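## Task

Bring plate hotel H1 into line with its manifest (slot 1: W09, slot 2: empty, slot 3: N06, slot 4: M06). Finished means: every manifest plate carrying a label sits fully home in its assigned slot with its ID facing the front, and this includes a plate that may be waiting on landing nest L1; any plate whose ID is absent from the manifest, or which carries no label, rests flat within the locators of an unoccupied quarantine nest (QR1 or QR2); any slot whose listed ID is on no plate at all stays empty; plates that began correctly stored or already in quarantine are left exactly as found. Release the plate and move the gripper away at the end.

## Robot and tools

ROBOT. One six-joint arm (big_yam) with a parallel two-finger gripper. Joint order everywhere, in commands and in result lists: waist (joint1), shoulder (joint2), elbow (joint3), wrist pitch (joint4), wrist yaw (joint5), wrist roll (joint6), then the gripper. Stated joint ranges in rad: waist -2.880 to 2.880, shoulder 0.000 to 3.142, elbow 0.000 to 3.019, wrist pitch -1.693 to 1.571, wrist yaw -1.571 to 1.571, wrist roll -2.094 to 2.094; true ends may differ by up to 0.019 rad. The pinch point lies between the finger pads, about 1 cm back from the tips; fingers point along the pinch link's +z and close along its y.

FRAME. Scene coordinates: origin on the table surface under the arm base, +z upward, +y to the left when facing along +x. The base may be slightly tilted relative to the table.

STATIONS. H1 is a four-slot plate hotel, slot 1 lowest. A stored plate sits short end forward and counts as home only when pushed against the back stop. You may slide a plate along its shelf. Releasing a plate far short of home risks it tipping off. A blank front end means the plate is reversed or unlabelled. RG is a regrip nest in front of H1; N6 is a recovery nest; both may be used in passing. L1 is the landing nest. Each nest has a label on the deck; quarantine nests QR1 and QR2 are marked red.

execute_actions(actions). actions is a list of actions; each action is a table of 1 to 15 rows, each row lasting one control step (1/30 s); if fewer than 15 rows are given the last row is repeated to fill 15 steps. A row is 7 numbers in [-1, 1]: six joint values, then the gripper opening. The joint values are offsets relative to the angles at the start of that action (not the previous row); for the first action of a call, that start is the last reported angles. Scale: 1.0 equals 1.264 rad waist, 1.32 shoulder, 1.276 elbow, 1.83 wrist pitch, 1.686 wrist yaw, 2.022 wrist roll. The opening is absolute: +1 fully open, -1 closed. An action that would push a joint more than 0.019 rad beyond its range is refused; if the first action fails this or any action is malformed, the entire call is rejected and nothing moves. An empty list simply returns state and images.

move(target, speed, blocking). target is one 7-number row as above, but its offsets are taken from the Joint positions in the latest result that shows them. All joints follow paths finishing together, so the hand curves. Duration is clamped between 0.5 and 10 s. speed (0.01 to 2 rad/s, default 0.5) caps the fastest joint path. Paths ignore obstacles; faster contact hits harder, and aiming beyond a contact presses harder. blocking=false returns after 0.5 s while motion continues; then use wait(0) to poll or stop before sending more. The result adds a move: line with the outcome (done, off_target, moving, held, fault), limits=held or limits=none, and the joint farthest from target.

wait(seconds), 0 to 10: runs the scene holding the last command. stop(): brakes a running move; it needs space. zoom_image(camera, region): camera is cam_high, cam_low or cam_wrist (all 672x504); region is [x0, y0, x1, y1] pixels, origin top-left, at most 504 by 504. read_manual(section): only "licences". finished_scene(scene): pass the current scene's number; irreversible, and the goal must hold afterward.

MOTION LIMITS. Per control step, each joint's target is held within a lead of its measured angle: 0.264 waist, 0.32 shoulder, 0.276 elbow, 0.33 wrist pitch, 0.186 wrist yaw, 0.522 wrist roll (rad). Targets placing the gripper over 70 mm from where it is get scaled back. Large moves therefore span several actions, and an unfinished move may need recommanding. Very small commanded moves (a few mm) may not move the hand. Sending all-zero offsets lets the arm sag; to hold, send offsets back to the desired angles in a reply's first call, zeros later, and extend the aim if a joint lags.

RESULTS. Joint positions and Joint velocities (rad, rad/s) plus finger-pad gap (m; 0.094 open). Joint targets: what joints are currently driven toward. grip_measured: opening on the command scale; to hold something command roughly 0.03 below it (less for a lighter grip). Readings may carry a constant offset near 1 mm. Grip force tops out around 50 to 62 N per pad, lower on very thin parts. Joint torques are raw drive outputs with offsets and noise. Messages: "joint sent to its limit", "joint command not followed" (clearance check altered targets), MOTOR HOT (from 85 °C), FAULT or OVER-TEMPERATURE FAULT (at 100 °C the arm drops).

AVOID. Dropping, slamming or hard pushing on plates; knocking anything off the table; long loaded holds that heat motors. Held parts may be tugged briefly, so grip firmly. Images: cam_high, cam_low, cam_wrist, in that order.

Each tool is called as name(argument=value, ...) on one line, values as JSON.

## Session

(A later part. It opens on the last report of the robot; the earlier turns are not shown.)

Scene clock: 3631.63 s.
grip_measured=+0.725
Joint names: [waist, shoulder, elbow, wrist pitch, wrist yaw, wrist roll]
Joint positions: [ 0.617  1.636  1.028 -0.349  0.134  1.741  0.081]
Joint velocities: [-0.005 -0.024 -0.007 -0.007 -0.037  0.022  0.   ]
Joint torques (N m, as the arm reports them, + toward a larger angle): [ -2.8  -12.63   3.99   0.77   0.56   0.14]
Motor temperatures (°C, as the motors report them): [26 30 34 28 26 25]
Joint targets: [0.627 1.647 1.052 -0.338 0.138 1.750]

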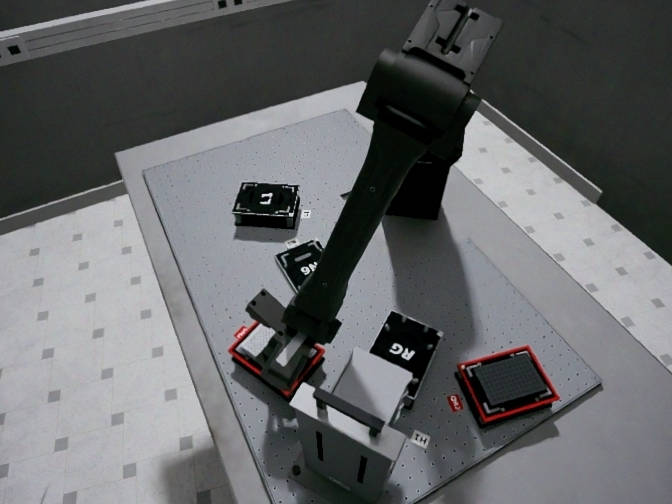

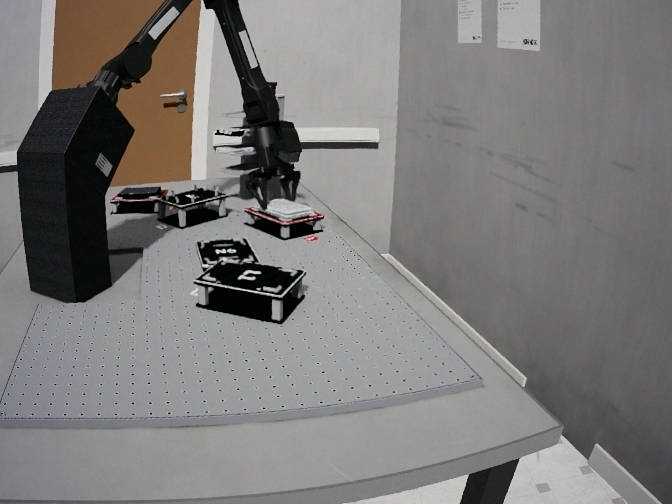

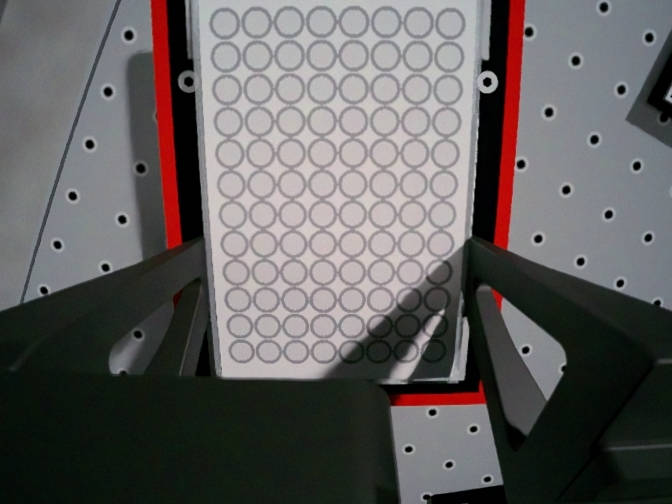

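execute_actions(actions=[[[0.0079,0.0083,0.0188,0.0060,0.0024,0.0045,0.68],[0.0080,0.0086,0.0188,0.0060,0.0024,0.0045,0.68],[0.0081,0.0090,0.0188,0.0061,0.0024,0.0045,0.68],[0.0082,0.0094,0.0188,0.0064,0.0024,0.0045,0.68],[0.0083,0.0099,0.0188,0.0068,0.0024,0.0045,0.68],[0.0084,0.0104,0.0188,0.0072,0.0024,0.0045,0.68],[0.0085,0.0109,0.0188,0.0077,0.0024,0.0045,0.68],[0.0086,0.0113,0.0188,0.0082,0.0024,0.0045,0.68],[0.0087,0.0117,0.0188,0.0087,0.0024,0.0045,0.68],[0.0088,0.0119,0.0188,0.0091,0.0024,0.0045,0.68],[0.0089,0.0121,0.0188,0.0095,0.0024,0.0045,0.68],[0.0089,0.0121,0.0188,0.0097,0.0024,0.0045,0.68],[0.0089,0.0121,0.0188,0.0098,0.0024,0.0045,0.68]]])

wait(seconds=0.4)

Scene clock: 3647.80 s.
grip_measured=+0.725
Joint names: [waist, shoulder, elbow, wrist pitch, wrist yaw, wrist roll]
Joint positions: [ 0.618  1.639  1.028 -0.345  0.135  1.742  0.081]
Joint velocities: [-0.015  0.005  0.012 -0.007 -0.051  0.066 -0.001]
Joint torques (N m, as the arm reports them, + toward a larger angle): [ -2.53 -12.66   3.8    0.88   0.56   0.12]
Motor temperatures (°C, as the motors report them): [26 30 34 28 26 25]
Joint targets: [0.629 1.652 1.052 -0.331 0.138 1.750]

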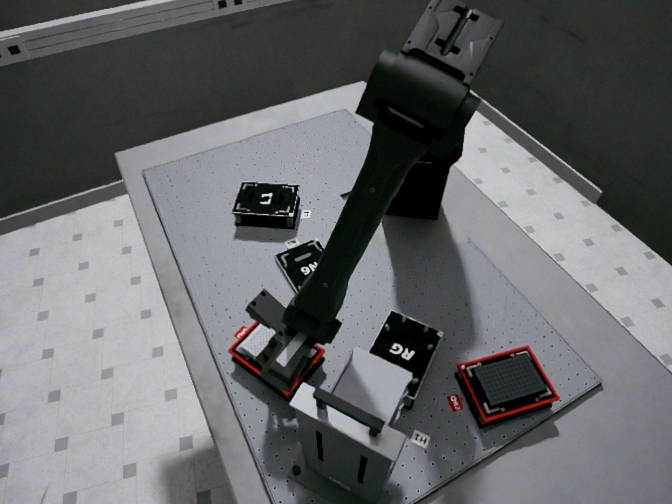

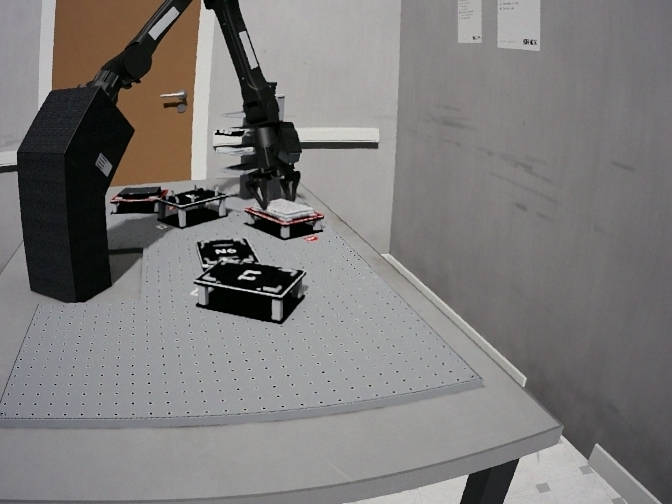

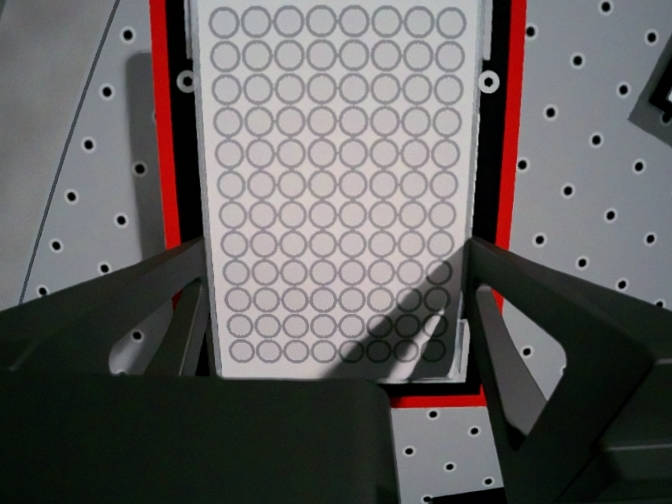

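Scene clock: 3648.20 s.
grip_measured=+0.725
Joint names: [waist, shoulder, elbow, wrist pitch, wrist yaw, wrist roll]
Joint positions: [ 0.618  1.639  1.028 -0.345  0.135  1.742  0.081]
Joint velocities: [ 0.005  0.005  0.002 -0.017 -0.037 -0.022 -0.   ]
Joint torques (N m, as the arm reports them, + toward a larger angle): [ -2.87 -12.28   3.87   0.98   0.55   0.13]
Motor temperatures (°C, as the motors report them): [26 30 34 28 26 25]
Joint targets: [0.629 1.652 1.052 -0.331 0.138 1.750]
wait: 0.40 s; at rest by 0.17 s

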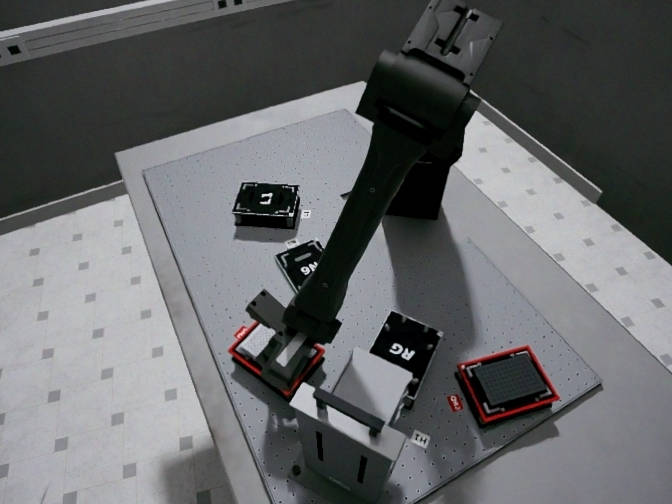

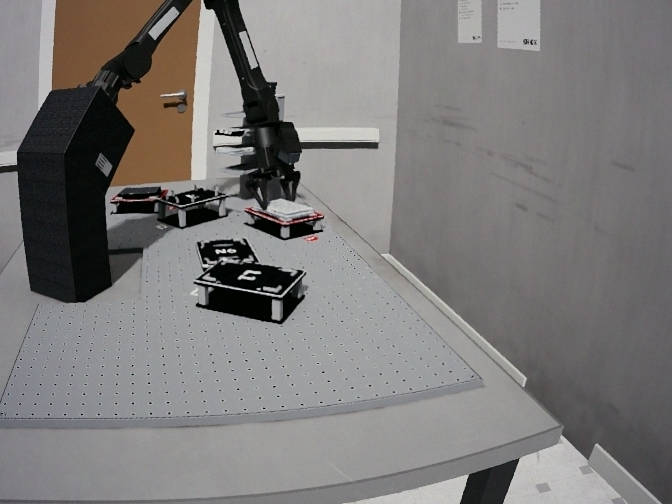

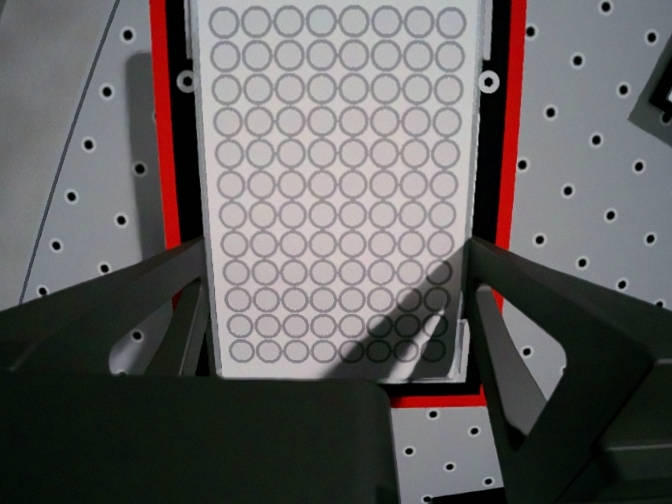

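execute_actions(actions=[[[0.0080,0.0085,0.0170,0.0070,0.0018,0.0040,0.69],[0.0070,0.0070,0.0150,0.0060,0.0016,0.0035,0.70],[0.0060,0.0055,0.0130,0.0050,0.0014,0.0030,0.71],[0.0050,0.0045,0.0110,0.0040,0.0012,0.0025,0.72],[0.0040,0.0035,0.0100,0.0030,0.0010,0.0020,0.73],[0.0030,0.0030,0.0100,0.0025,0.0008,0.0015,0.74],[0.0030,0.0030,0.0100,0.0020,0.0005,0.0010,0.75],[0.0030,0.0030,0.0100,0.0020,0.0005,0.0010,0.77],[0.0030,0.0030,0.0100,0.0020,0.0005,0.0010,0.79],[0.0030,0.0030,0.0100,0.0020,0.0005,0.0010,0.82],[0.0030,0.0030,0.0100,0.0020,0.0005,0.0010,0.85],[0.0030,0.0030,0.0100,0.0020,0.0005,0.0010,0.88],[0.0030,0.0030,0.0100,0.0020,0.0005,0.0010,0.90],[0.0030,0.0030,0.0100,0.0020,0.0005,0.0010,0.92],[0.0030,0.0030,0.0100,0.0020,0.0005,0.0010,0.92]]])

zoom_image(camera="cam_low", region=[230, 160, 340, 250])

Scene clock: 3660.00 s.
grip_measured=+0.916
Joint names: [waist, shoulder, elbow, wrist pitch, wrist yaw, wrist roll]
Joint positions: [ 0.618  1.639  1.028 -0.345  0.135  1.742  0.09 ]
Joint velocities: [ 0.005 -0.005  0.002  0.012 -0.037  0.051  0.004]
Joint torques (N m, as the arm reports them, + toward a larger angle): [ -3.18 -13.67   2.87   0.5    0.47   0.09]
Motor temperatures (°C, as the motors report them): [26 30 34 28 26 25]
Joint targets: [0.622 1.643 1.040 -0.341 0.136 1.744]

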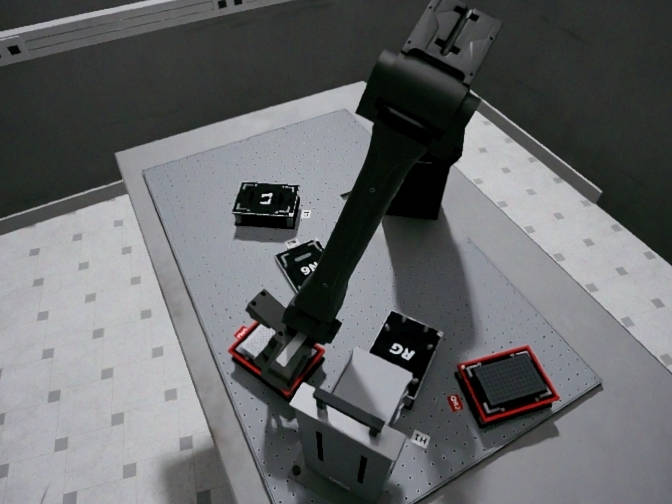

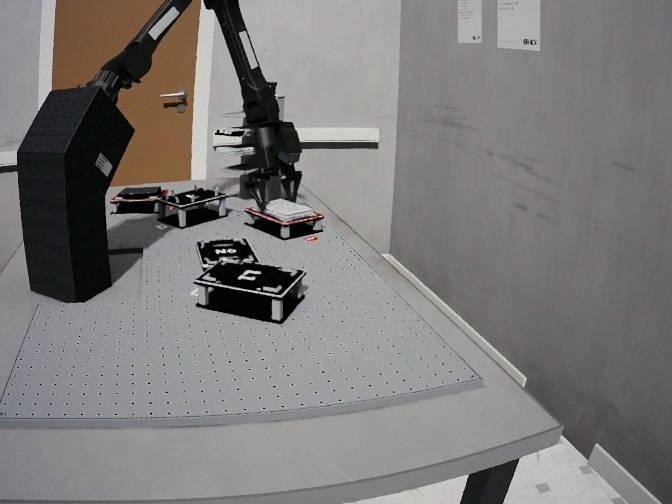

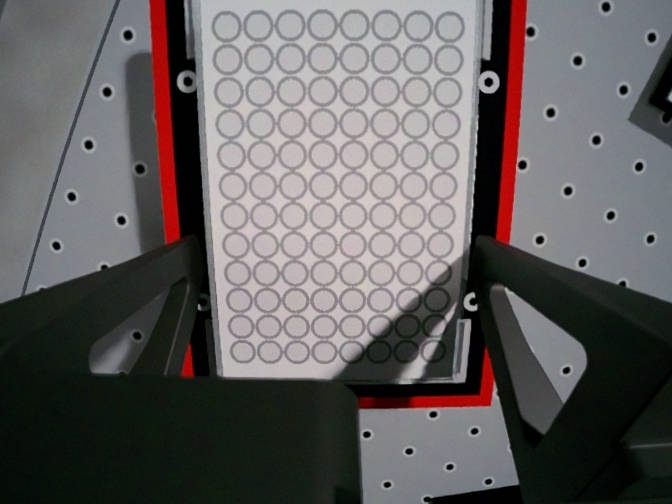

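Region (230, 160, 340, 250) of cam_low's 672x504 image, scaled by 4.582, with more detail than that image has; it fills the top 412 rows of this view, and the rest is white.

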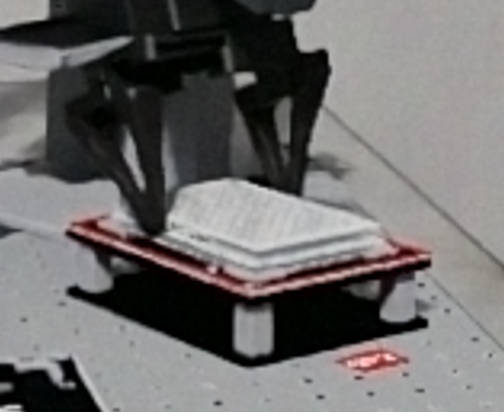

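move(target=[-0.0145,-0.122,-0.021,-0.0787,0.0,-0.0168,0.95], speed=0.3)

zoom_image(camera="cam_low", region=[230, 160, 340, 250])

Scene clock: 3669.53 s.
grip_measured=+0.948
Joint names: [waist, shoulder, elbow, wrist pitch, wrist yaw, wrist roll]
Joint positions: [ 0.611  1.481  1.008 -0.479  0.135  1.718  0.092]
Joint velocities: [-0.005 -0.015 -0.002 -0.002 -0.022 -0.037 -0.   ]
Joint torques (N m, as the arm reports them, + toward a larger angle): [ -4.13 -13.45   2.6   -0.11   0.42  -0.1 ]
Motor temperatures (°C, as the motors report them): [26 31 34 28 26 25]
Joint targets: [0.599 1.477 1.001 -0.489 0.135 1.707]
move: done; limits=none; farthest joint: the waist, 0.012 radians from its target (0.018 radians at the start)

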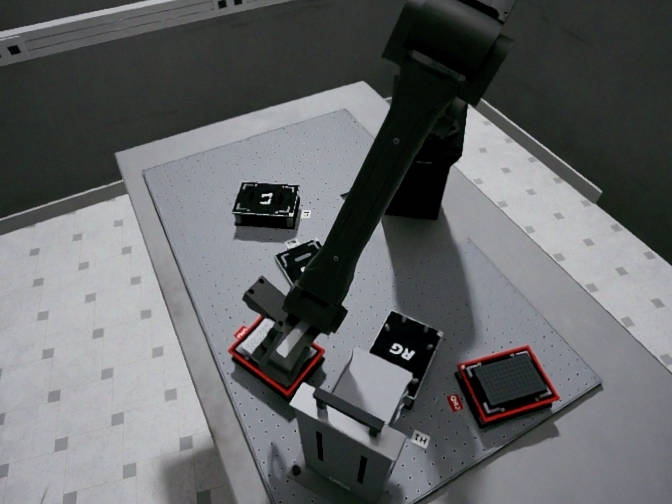

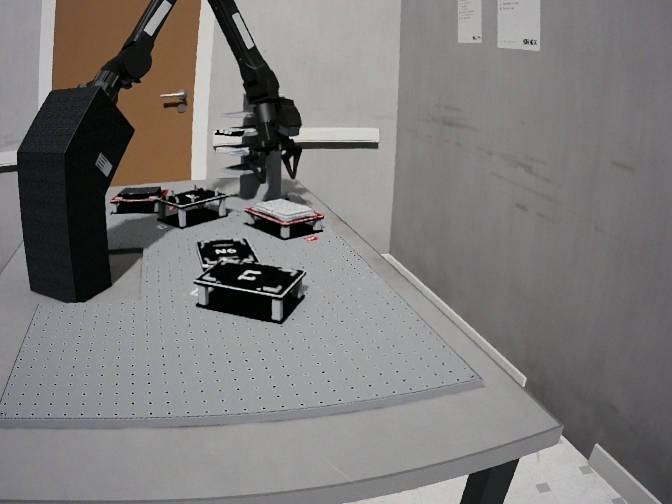

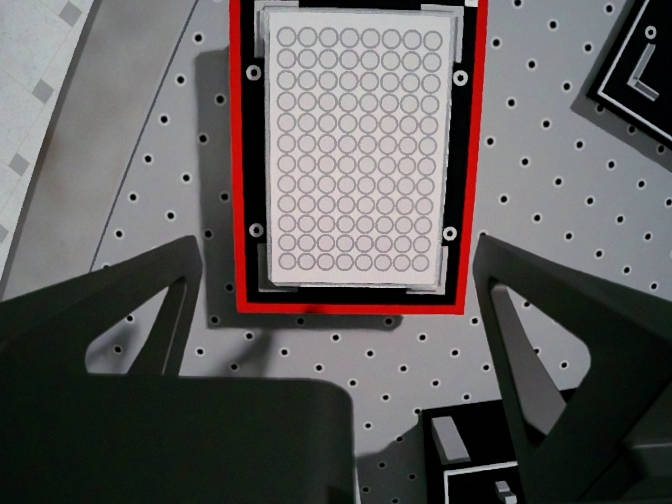

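Region (230, 160, 340, 250) of cam_low's 672x504 image, scaled by 4.582, with more detail than that image has; it fills the top 412 rows of this view, and the rest is white.

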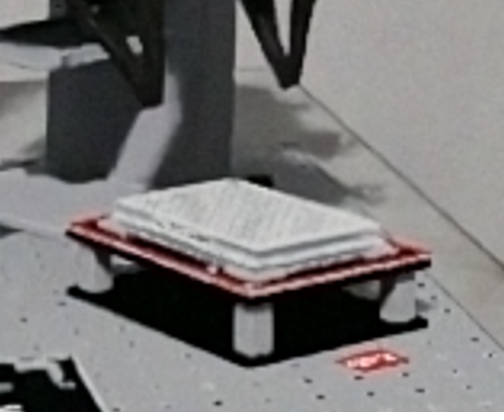

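zoom_image(camera="cam_wrist", region=[220, 0, 500, 320])

Region (220, 0, 500, 320) of cam_wrist's 672x504 image, scaled by 1.575, with more detail than that image has; it fills the left 441 columns of this view, and the rest is white.

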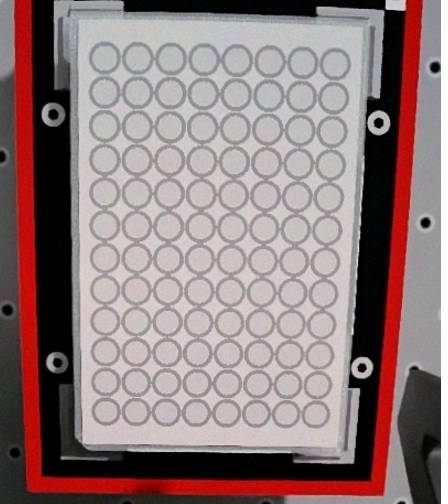

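move(target=[0.1891,-0.175,-0.4765,0.4803,0.0682,-0.3551,1.0], speed=1.0)

Scene clock: 3780.77 s.
grip_measured=+1.000
Joint names: [waist, shoulder, elbow, wrist pitch, wrist yaw, wrist roll]
Joint positions: [0.843 1.263 0.401 0.385 0.248 1.011 0.094]
Joint velocities: [-0.015 -0.005  0.002 -0.007  0.007 -0.022  0.   ]
Joint torques (N m, as the arm reports them, + toward a larger angle): [-0.11 -9.63  0.51  1.84  0.46 -0.08]
Motor temperatures (°C, as the motors report them): [26 31 33 28 26 25]
Joint targets: [0.850 1.250 0.400 0.400 0.251 1.000]
move: done; limits=none; farthest joint: the wrist pitch, 0.015 radians from its target (0.879 radians at the start)

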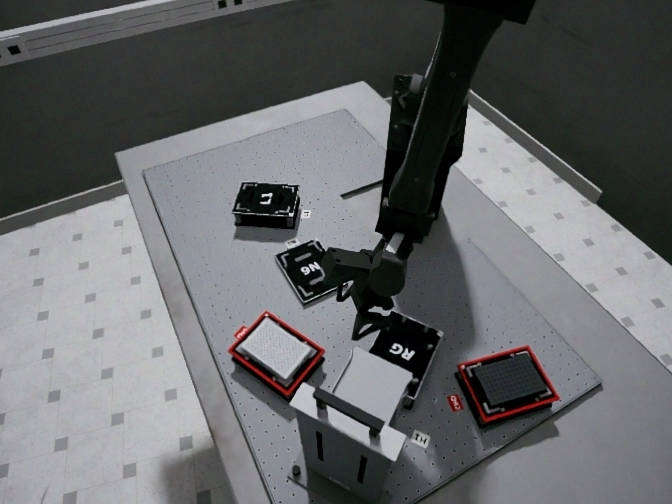

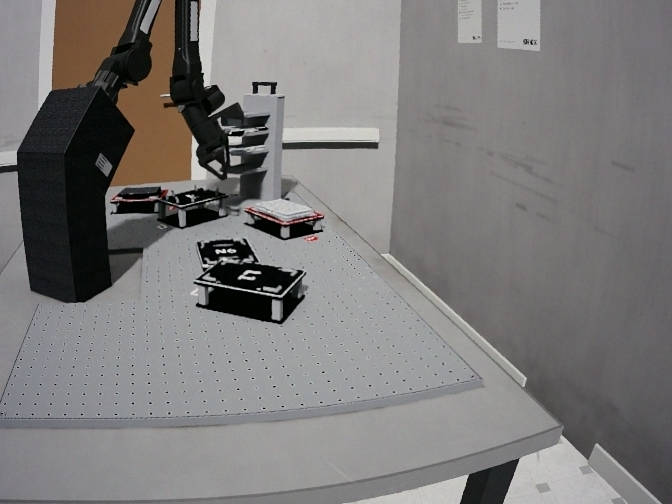

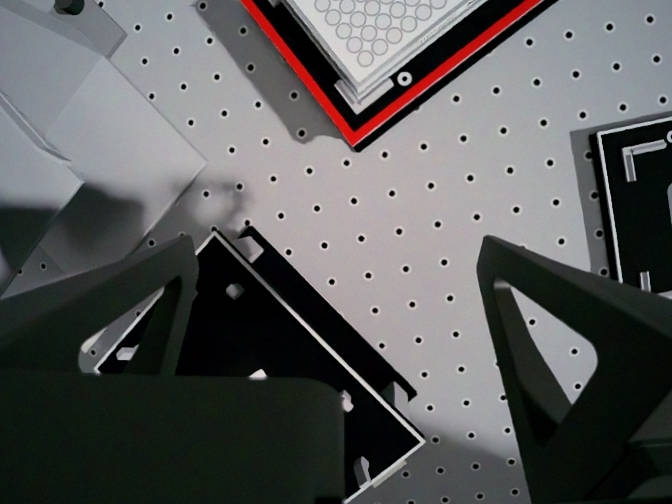

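move(target=[0.1915,0.2049,-0.0297,0.4786,0.0504,-0.4139,1.0], speed=0.9)

Scene clock: 3788.77 s.
grip_measured=+1.000
Joint names: [waist, shoulder, elbow, wrist pitch, wrist yaw, wrist roll]
Joint positions: [1.079 1.524 0.377 1.242 0.331 0.184 0.094]
Joint velocities: [-0.005  0.005 -0.007  0.007  0.022 -0.007  0.   ]
Joint torques (N m, as the arm reports them, + toward a larger angle): [ 1.33 -9.01 -2.25  2.8   0.26 -0.05]
Motor temperatures (°C, as the motors report them): [26 31 33 28 26 25]
Joint targets: [1.085 1.533 0.363 1.261 0.333 0.174]
move: done; limits=none; farthest joint: the wrist pitch, 0.019 radians from its target (0.876 radians at the start)

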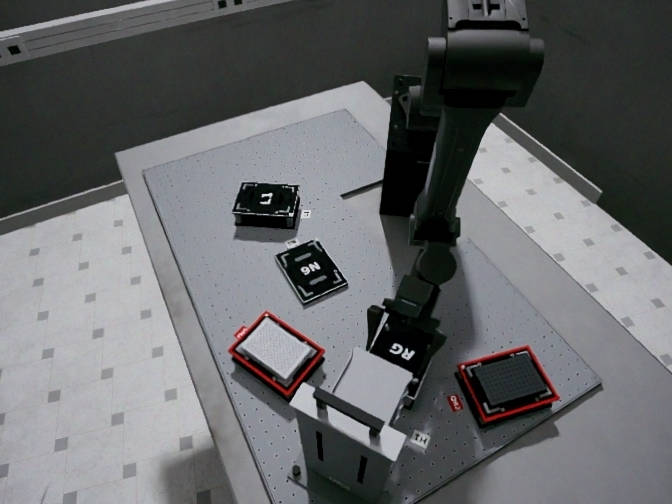

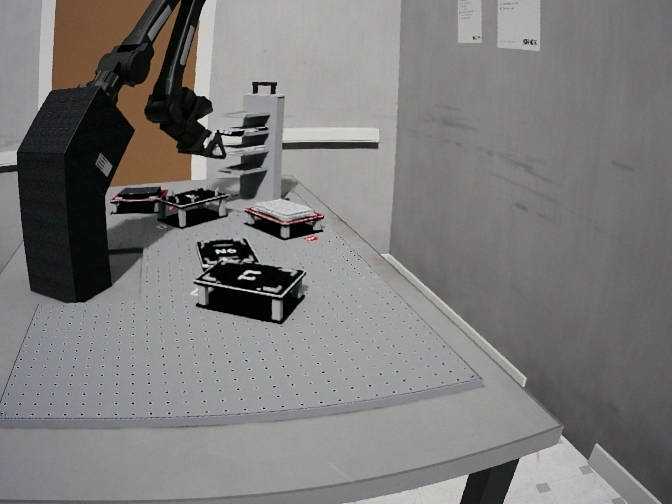

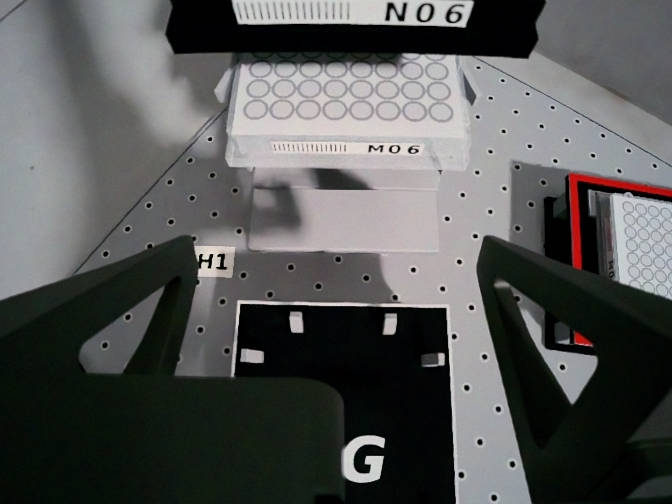

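zoom_image(camera="cam_wrist", region=[200, 40, 500, 190])

Region (200, 40, 500, 190) of cam_wrist's 672x504 image, scaled by 1.680, with more detail than that image has.

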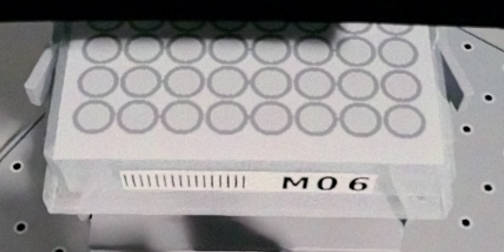

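move(target=[-0.0378,-0.0390,0.0498,-0.0609,-0.0212,0.0109,1.0], speed=0.2)

zoom_image(camera="cam_wrist", region=[170, 100, 510, 290])

Scene clock: 3908.17 s.
grip_measured=+1.000
Joint names: [waist, shoulder, elbow, wrist pitch, wrist yaw, wrist roll]
Joint positions: [1.039 1.486 0.436 1.14  0.297 0.196 0.094]
Joint velocities: [-0.005 -0.015 -0.027 -0.002 -0.081  0.066  0.   ]
Joint torques (N m, as the arm reports them, + toward a larger angle): [ -0.17 -11.51  -0.07   1.68   0.08   0.14]
Motor temperatures (°C, as the motors report them): [26 29 32 28 26 25]
Joint targets: [1.031 1.473 0.441 1.131 0.295 0.207]
move: done; limits=none; farthest joint: the shoulder, 0.013 radians from its target (0.052 radians at the start)

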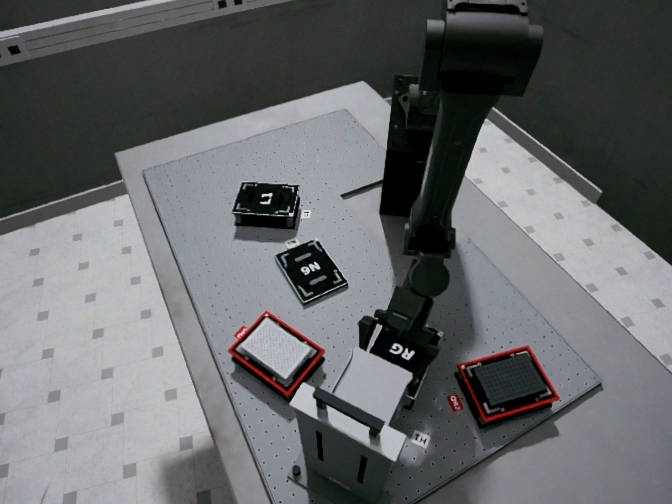

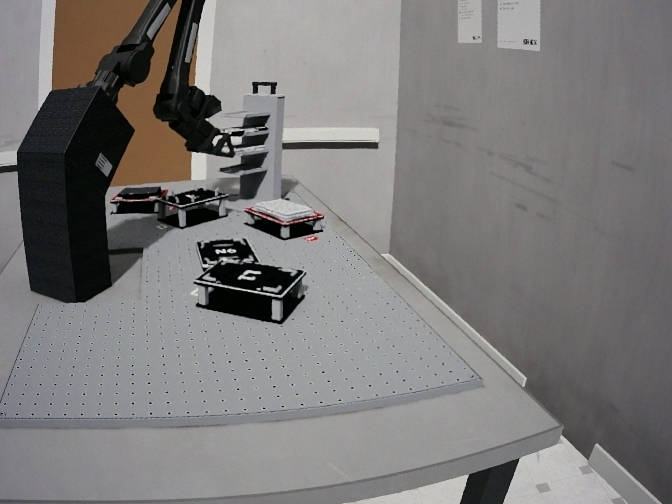

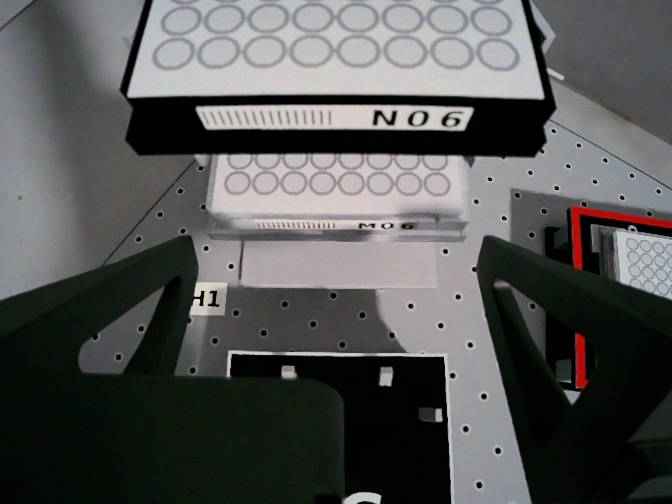

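Region (170, 100, 510, 290) of cam_wrist's 672x504 image, scaled by 1.482, with more detail than that image has; it fills the top 282 rows of this view, and the rest is white.

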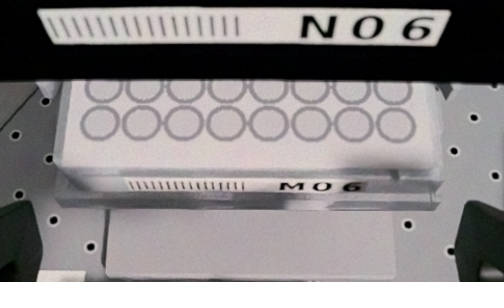

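execute_actions(actions=[[[-0.0065,-0.0099,0.0043,-0.0053,-0.0013,0.0054,1.0],[-0.0070,-0.0103,0.0055,-0.0064,-0.0018,0.0054,1.0],[-0.0079,-0.0108,0.0073,-0.0082,-0.0024,0.0055,1.0],[-0.0090,-0.0115,0.0097,-0.0104,-0.0032,0.0056,1.0],[-0.0102,-0.0123,0.0124,-0.0130,-0.0041,0.0057,1.0],[-0.0116,-0.0132,0.0154,-0.0158,-0.0051,0.0058,1.0],[-0.0130,-0.0142,0.0185,-0.0188,-0.0062,0.0059,1.0],[-0.0144,-0.0151,0.0216,-0.0217,-0.0073,0.0059,1.0],[-0.0158,-0.0160,0.0246,-0.0245,-0.0083,0.0060,1.0],[-0.0170,-0.0168,0.0273,-0.0271,-0.0092,0.0061,1.0],[-0.0181,-0.0175,0.0297,-0.0293,-0.0100,0.0062,1.0],[-0.0190,-0.0180,0.0315,-0.0311,-0.0106,0.0063,1.0],[-0.0195,-0.0184,0.0327,-0.0322,-0.0111,0.0063,1.0],[-0.0197,-0.0185,0.0331,-0.0326,-0.0112,0.0063,1.0]]])

wait(seconds=0.3)

Scene clock: 3939.50 s.
grip_measured=+1.000
Joint names: [waist, shoulder, elbow, wrist pitch, wrist yaw, wrist roll]
Joint positions: [1.025 1.477 0.471 1.092 0.281 0.198 0.094]
Joint velocities: [-0.015 -0.015  0.022 -0.042  0.007 -0.037  0.   ]
Joint torques (N m, as the arm reports them, + toward a larger angle): [ -0.45 -10.86   0.34   1.51   0.09   0.1 ]
Motor temperatures (°C, as the motors report them): [26 30 31 28 26 25]
Joint targets: [1.015 1.461 0.478 1.080 0.278 0.209]

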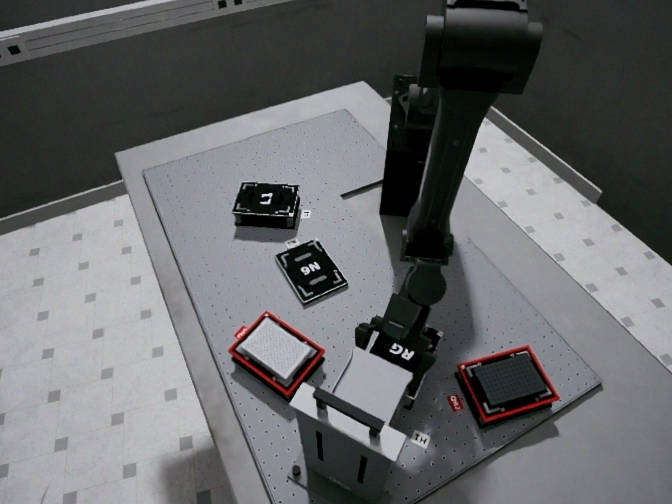

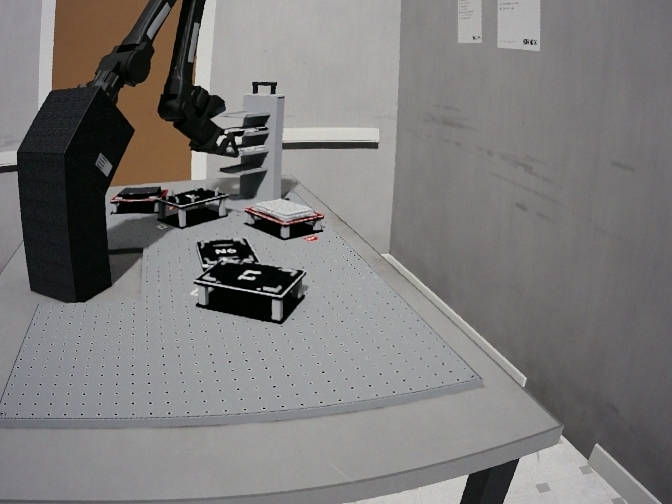

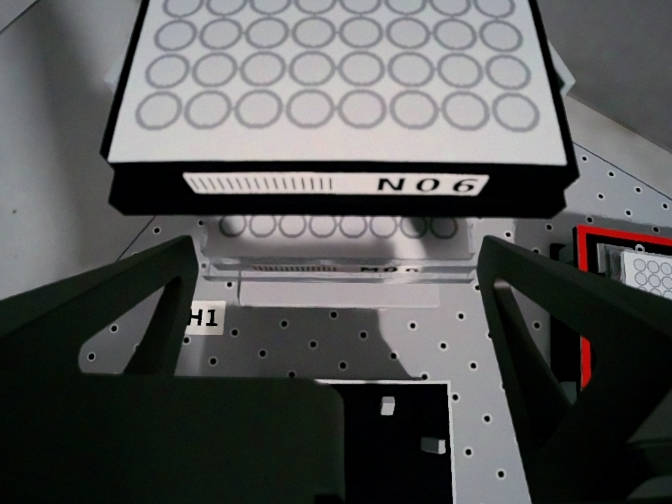

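Scene clock: 3939.80 s.
grip_measured=+1.000
Joint names: [waist, shoulder, elbow, wrist pitch, wrist yaw, wrist roll]
Joint positions: [1.024 1.476 0.472 1.09  0.281 0.199 0.094]
Joint velocities: [-0.005 -0.024  0.012  0.007 -0.037  0.037  0.   ]
Joint torques (N m, as the arm reports them, + toward a larger angle): [ -0.38 -11.41   0.29   1.52   0.1    0.14]
Motor temperatures (°C, as the motors report them): [26 30 31 28 26 25]
Joint targets: [1.014 1.461 0.478 1.080 0.279 0.209]
wait: 0.30 s; at rest by 0.23 s

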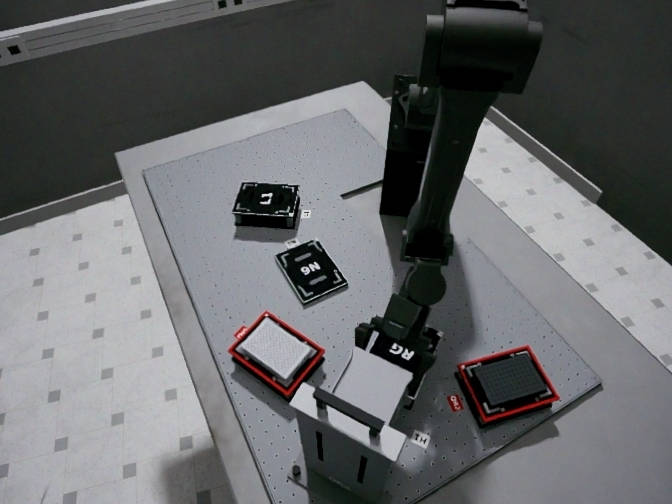

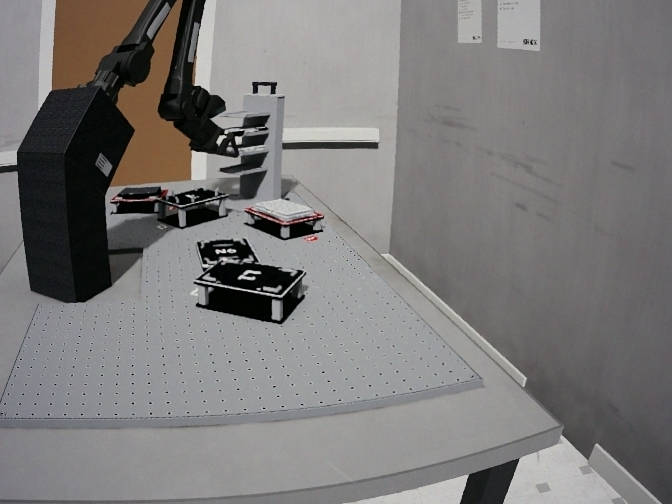

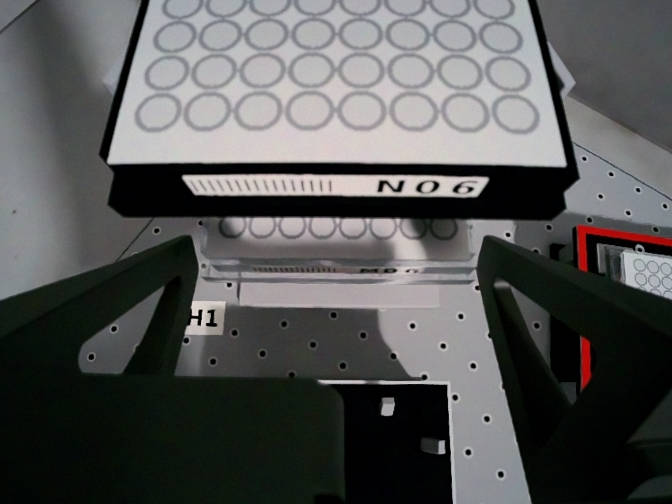

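zoom_image(camera="cam_wrist", region=[170, 190, 510, 320])

Region (170, 190, 510, 320) of cam_wrist's 672x504 image, scaled by 1.482, with more detail than that image has; it fills the top 193 rows of this view, and the rest is white.

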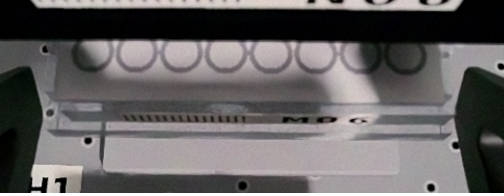

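execute_actions(actions=[[[-0.0080,-0.0115,0.0049,-0.0056,-0.0013,0.0049,0.98],[-0.0082,-0.0117,0.0052,-0.0059,-0.0014,0.0049,0.96],[-0.0085,-0.0120,0.0057,-0.0063,-0.0015,0.0049,0.94],[-0.0088,-0.0122,0.0062,-0.0067,-0.0017,0.0049,0.92],[-0.0091,-0.0125,0.0067,-0.0071,-0.0019,0.0049,0.90],[-0.0093,-0.0127,0.0071,-0.0075,-0.0020,0.0049,0.88],[-0.0095,-0.0129,0.0074,-0.0077,-0.0021,0.0049,0.87],[-0.0095,-0.0129,0.0074,-0.0077,-0.0021,0.0049,0.86],[-0.0095,-0.0129,0.0074,-0.0077,-0.0021,0.0049,0.85],[-0.0095,-0.0129,0.0074,-0.0077,-0.0021,0.0049,0.84],[-0.0095,-0.0129,0.0074,-0.0077,-0.0021,0.0049,0.835],[-0.0095,-0.0129,0.0074,-0.0077,-0.0021,0.0049,0.83],[-0.0095,-0.0129,0.0074,-0.0077,-0.0021,0.0049,0.825],[-0.0095,-0.0129,0.0074,-0.0077,-0.0021,0.0049,0.82],[-0.0095,-0.0129,0.0074,-0.0077,-0.0021,0.0049,0.815]],[[-0.0060,-0.0090,0.0040,-0.0045,-0.0010,0.0040,0.81],[-0.0055,-0.0085,0.0038,-0.0042,-0.0009,0.0038,0.805],[-0.0050,-0.0080,0.0035,-0.0040,-0.0008,0.0035,0.80],[-0.0050,-0.0080,0.0035,-0.0040,-0.0008,0.0035,0.795],[-0.0050,-0.0080,0.0035,-0.0040,-0.0008,0.0035,0.79],[-0.0050,-0.0080,0.0035,-0.0040,-0.0008,0.0035,0.785],[-0.0050,-0.0080,0.0035,-0.0040,-0.0008,0.0035,0.78],[-0.0050,-0.0080,0.0035,-0.0040,-0.0008,0.0035,0.772],[-0.0050,-0.0080,0.0035,-0.0040,-0.0008,0.0035,0.764],[-0.0050,-0.0080,0.0035,-0.0040,-0.0008,0.0035,0.756],[-0.0050,-0.0080,0.0035,-0.0040,-0.0008,0.0035,0.748],[-0.0050,-0.0080,0.0035,-0.0040,-0.0008,0.0035,0.74],[-0.0050,-0.0080,0.0035,-0.0040,-0.0008,0.0035,0.735],[-0.0050,-0.0080,0.0035,-0.0040,-0.0008,0.0035,0.73]]])

zoom_image(camera="cam_wrist", region=[170, 190, 510, 320])

Scene clock: 3973.37 s.
grip_measured=+0.769
Joint names: [waist, shoulder, elbow, wrist pitch, wrist yaw, wrist roll]
Joint positions: [1.022 1.476 0.472 1.085 0.279 0.199 0.083]
Joint velocities: [ 0.005 -0.005  0.007 -0.002  0.037 -0.037 -0.001]
Joint torques (N m, as the arm reports them, + toward a larger angle): [ -0.32 -11.36   0.2    1.66   0.13   0.11]
Motor temperatures (°C, as the motors report them): [26 30 31 28 26 25]
Joint targets: [1.016 1.466 0.477 1.077 0.278 0.206]

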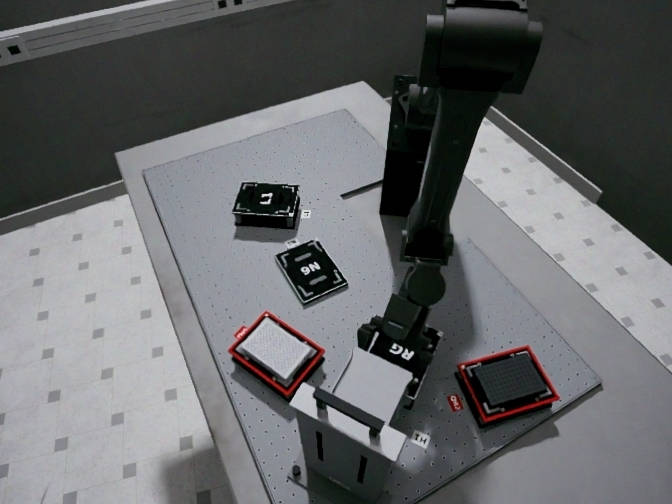

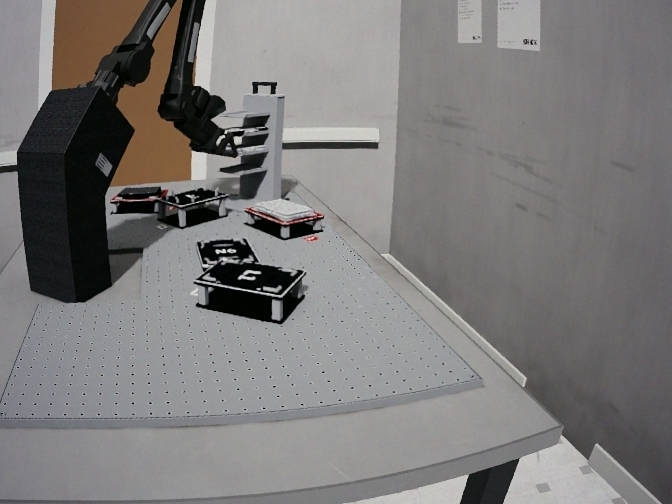

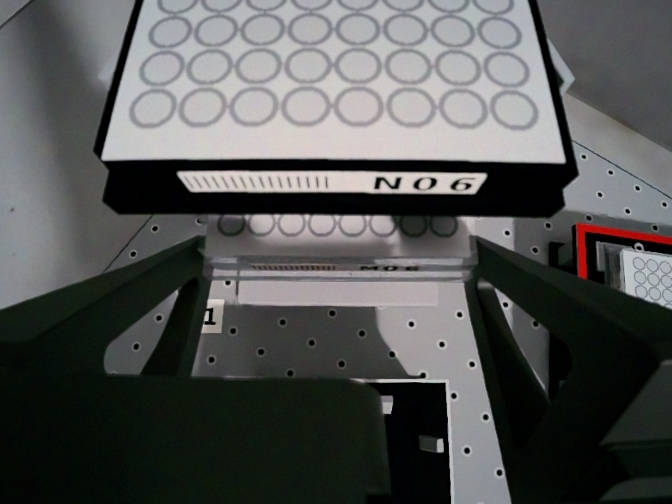

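Region (170, 190, 510, 320) of cam_wrist's 672x504 image, scaled by 1.482, with more detail than that image has; it fills the top 193 rows of this view, and the rest is white.

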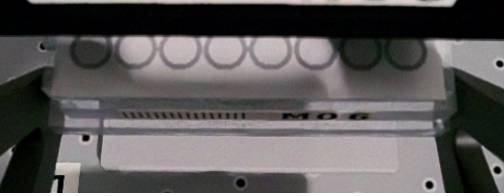

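zoom_image(camera="cam_low", region=[170, 75, 310, 215])

Region (170, 75, 310, 215) of cam_low's 672x504 image, scaled by 3.600, with more detail than that image has.

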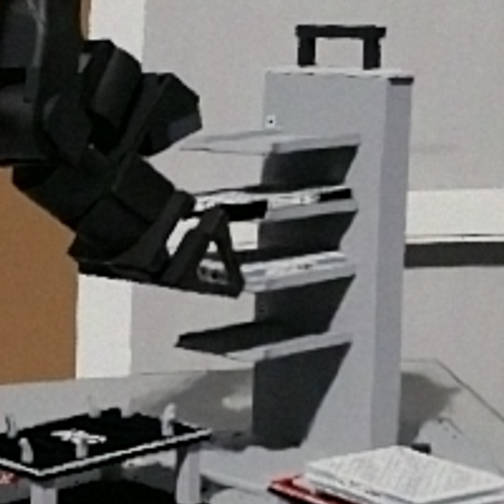

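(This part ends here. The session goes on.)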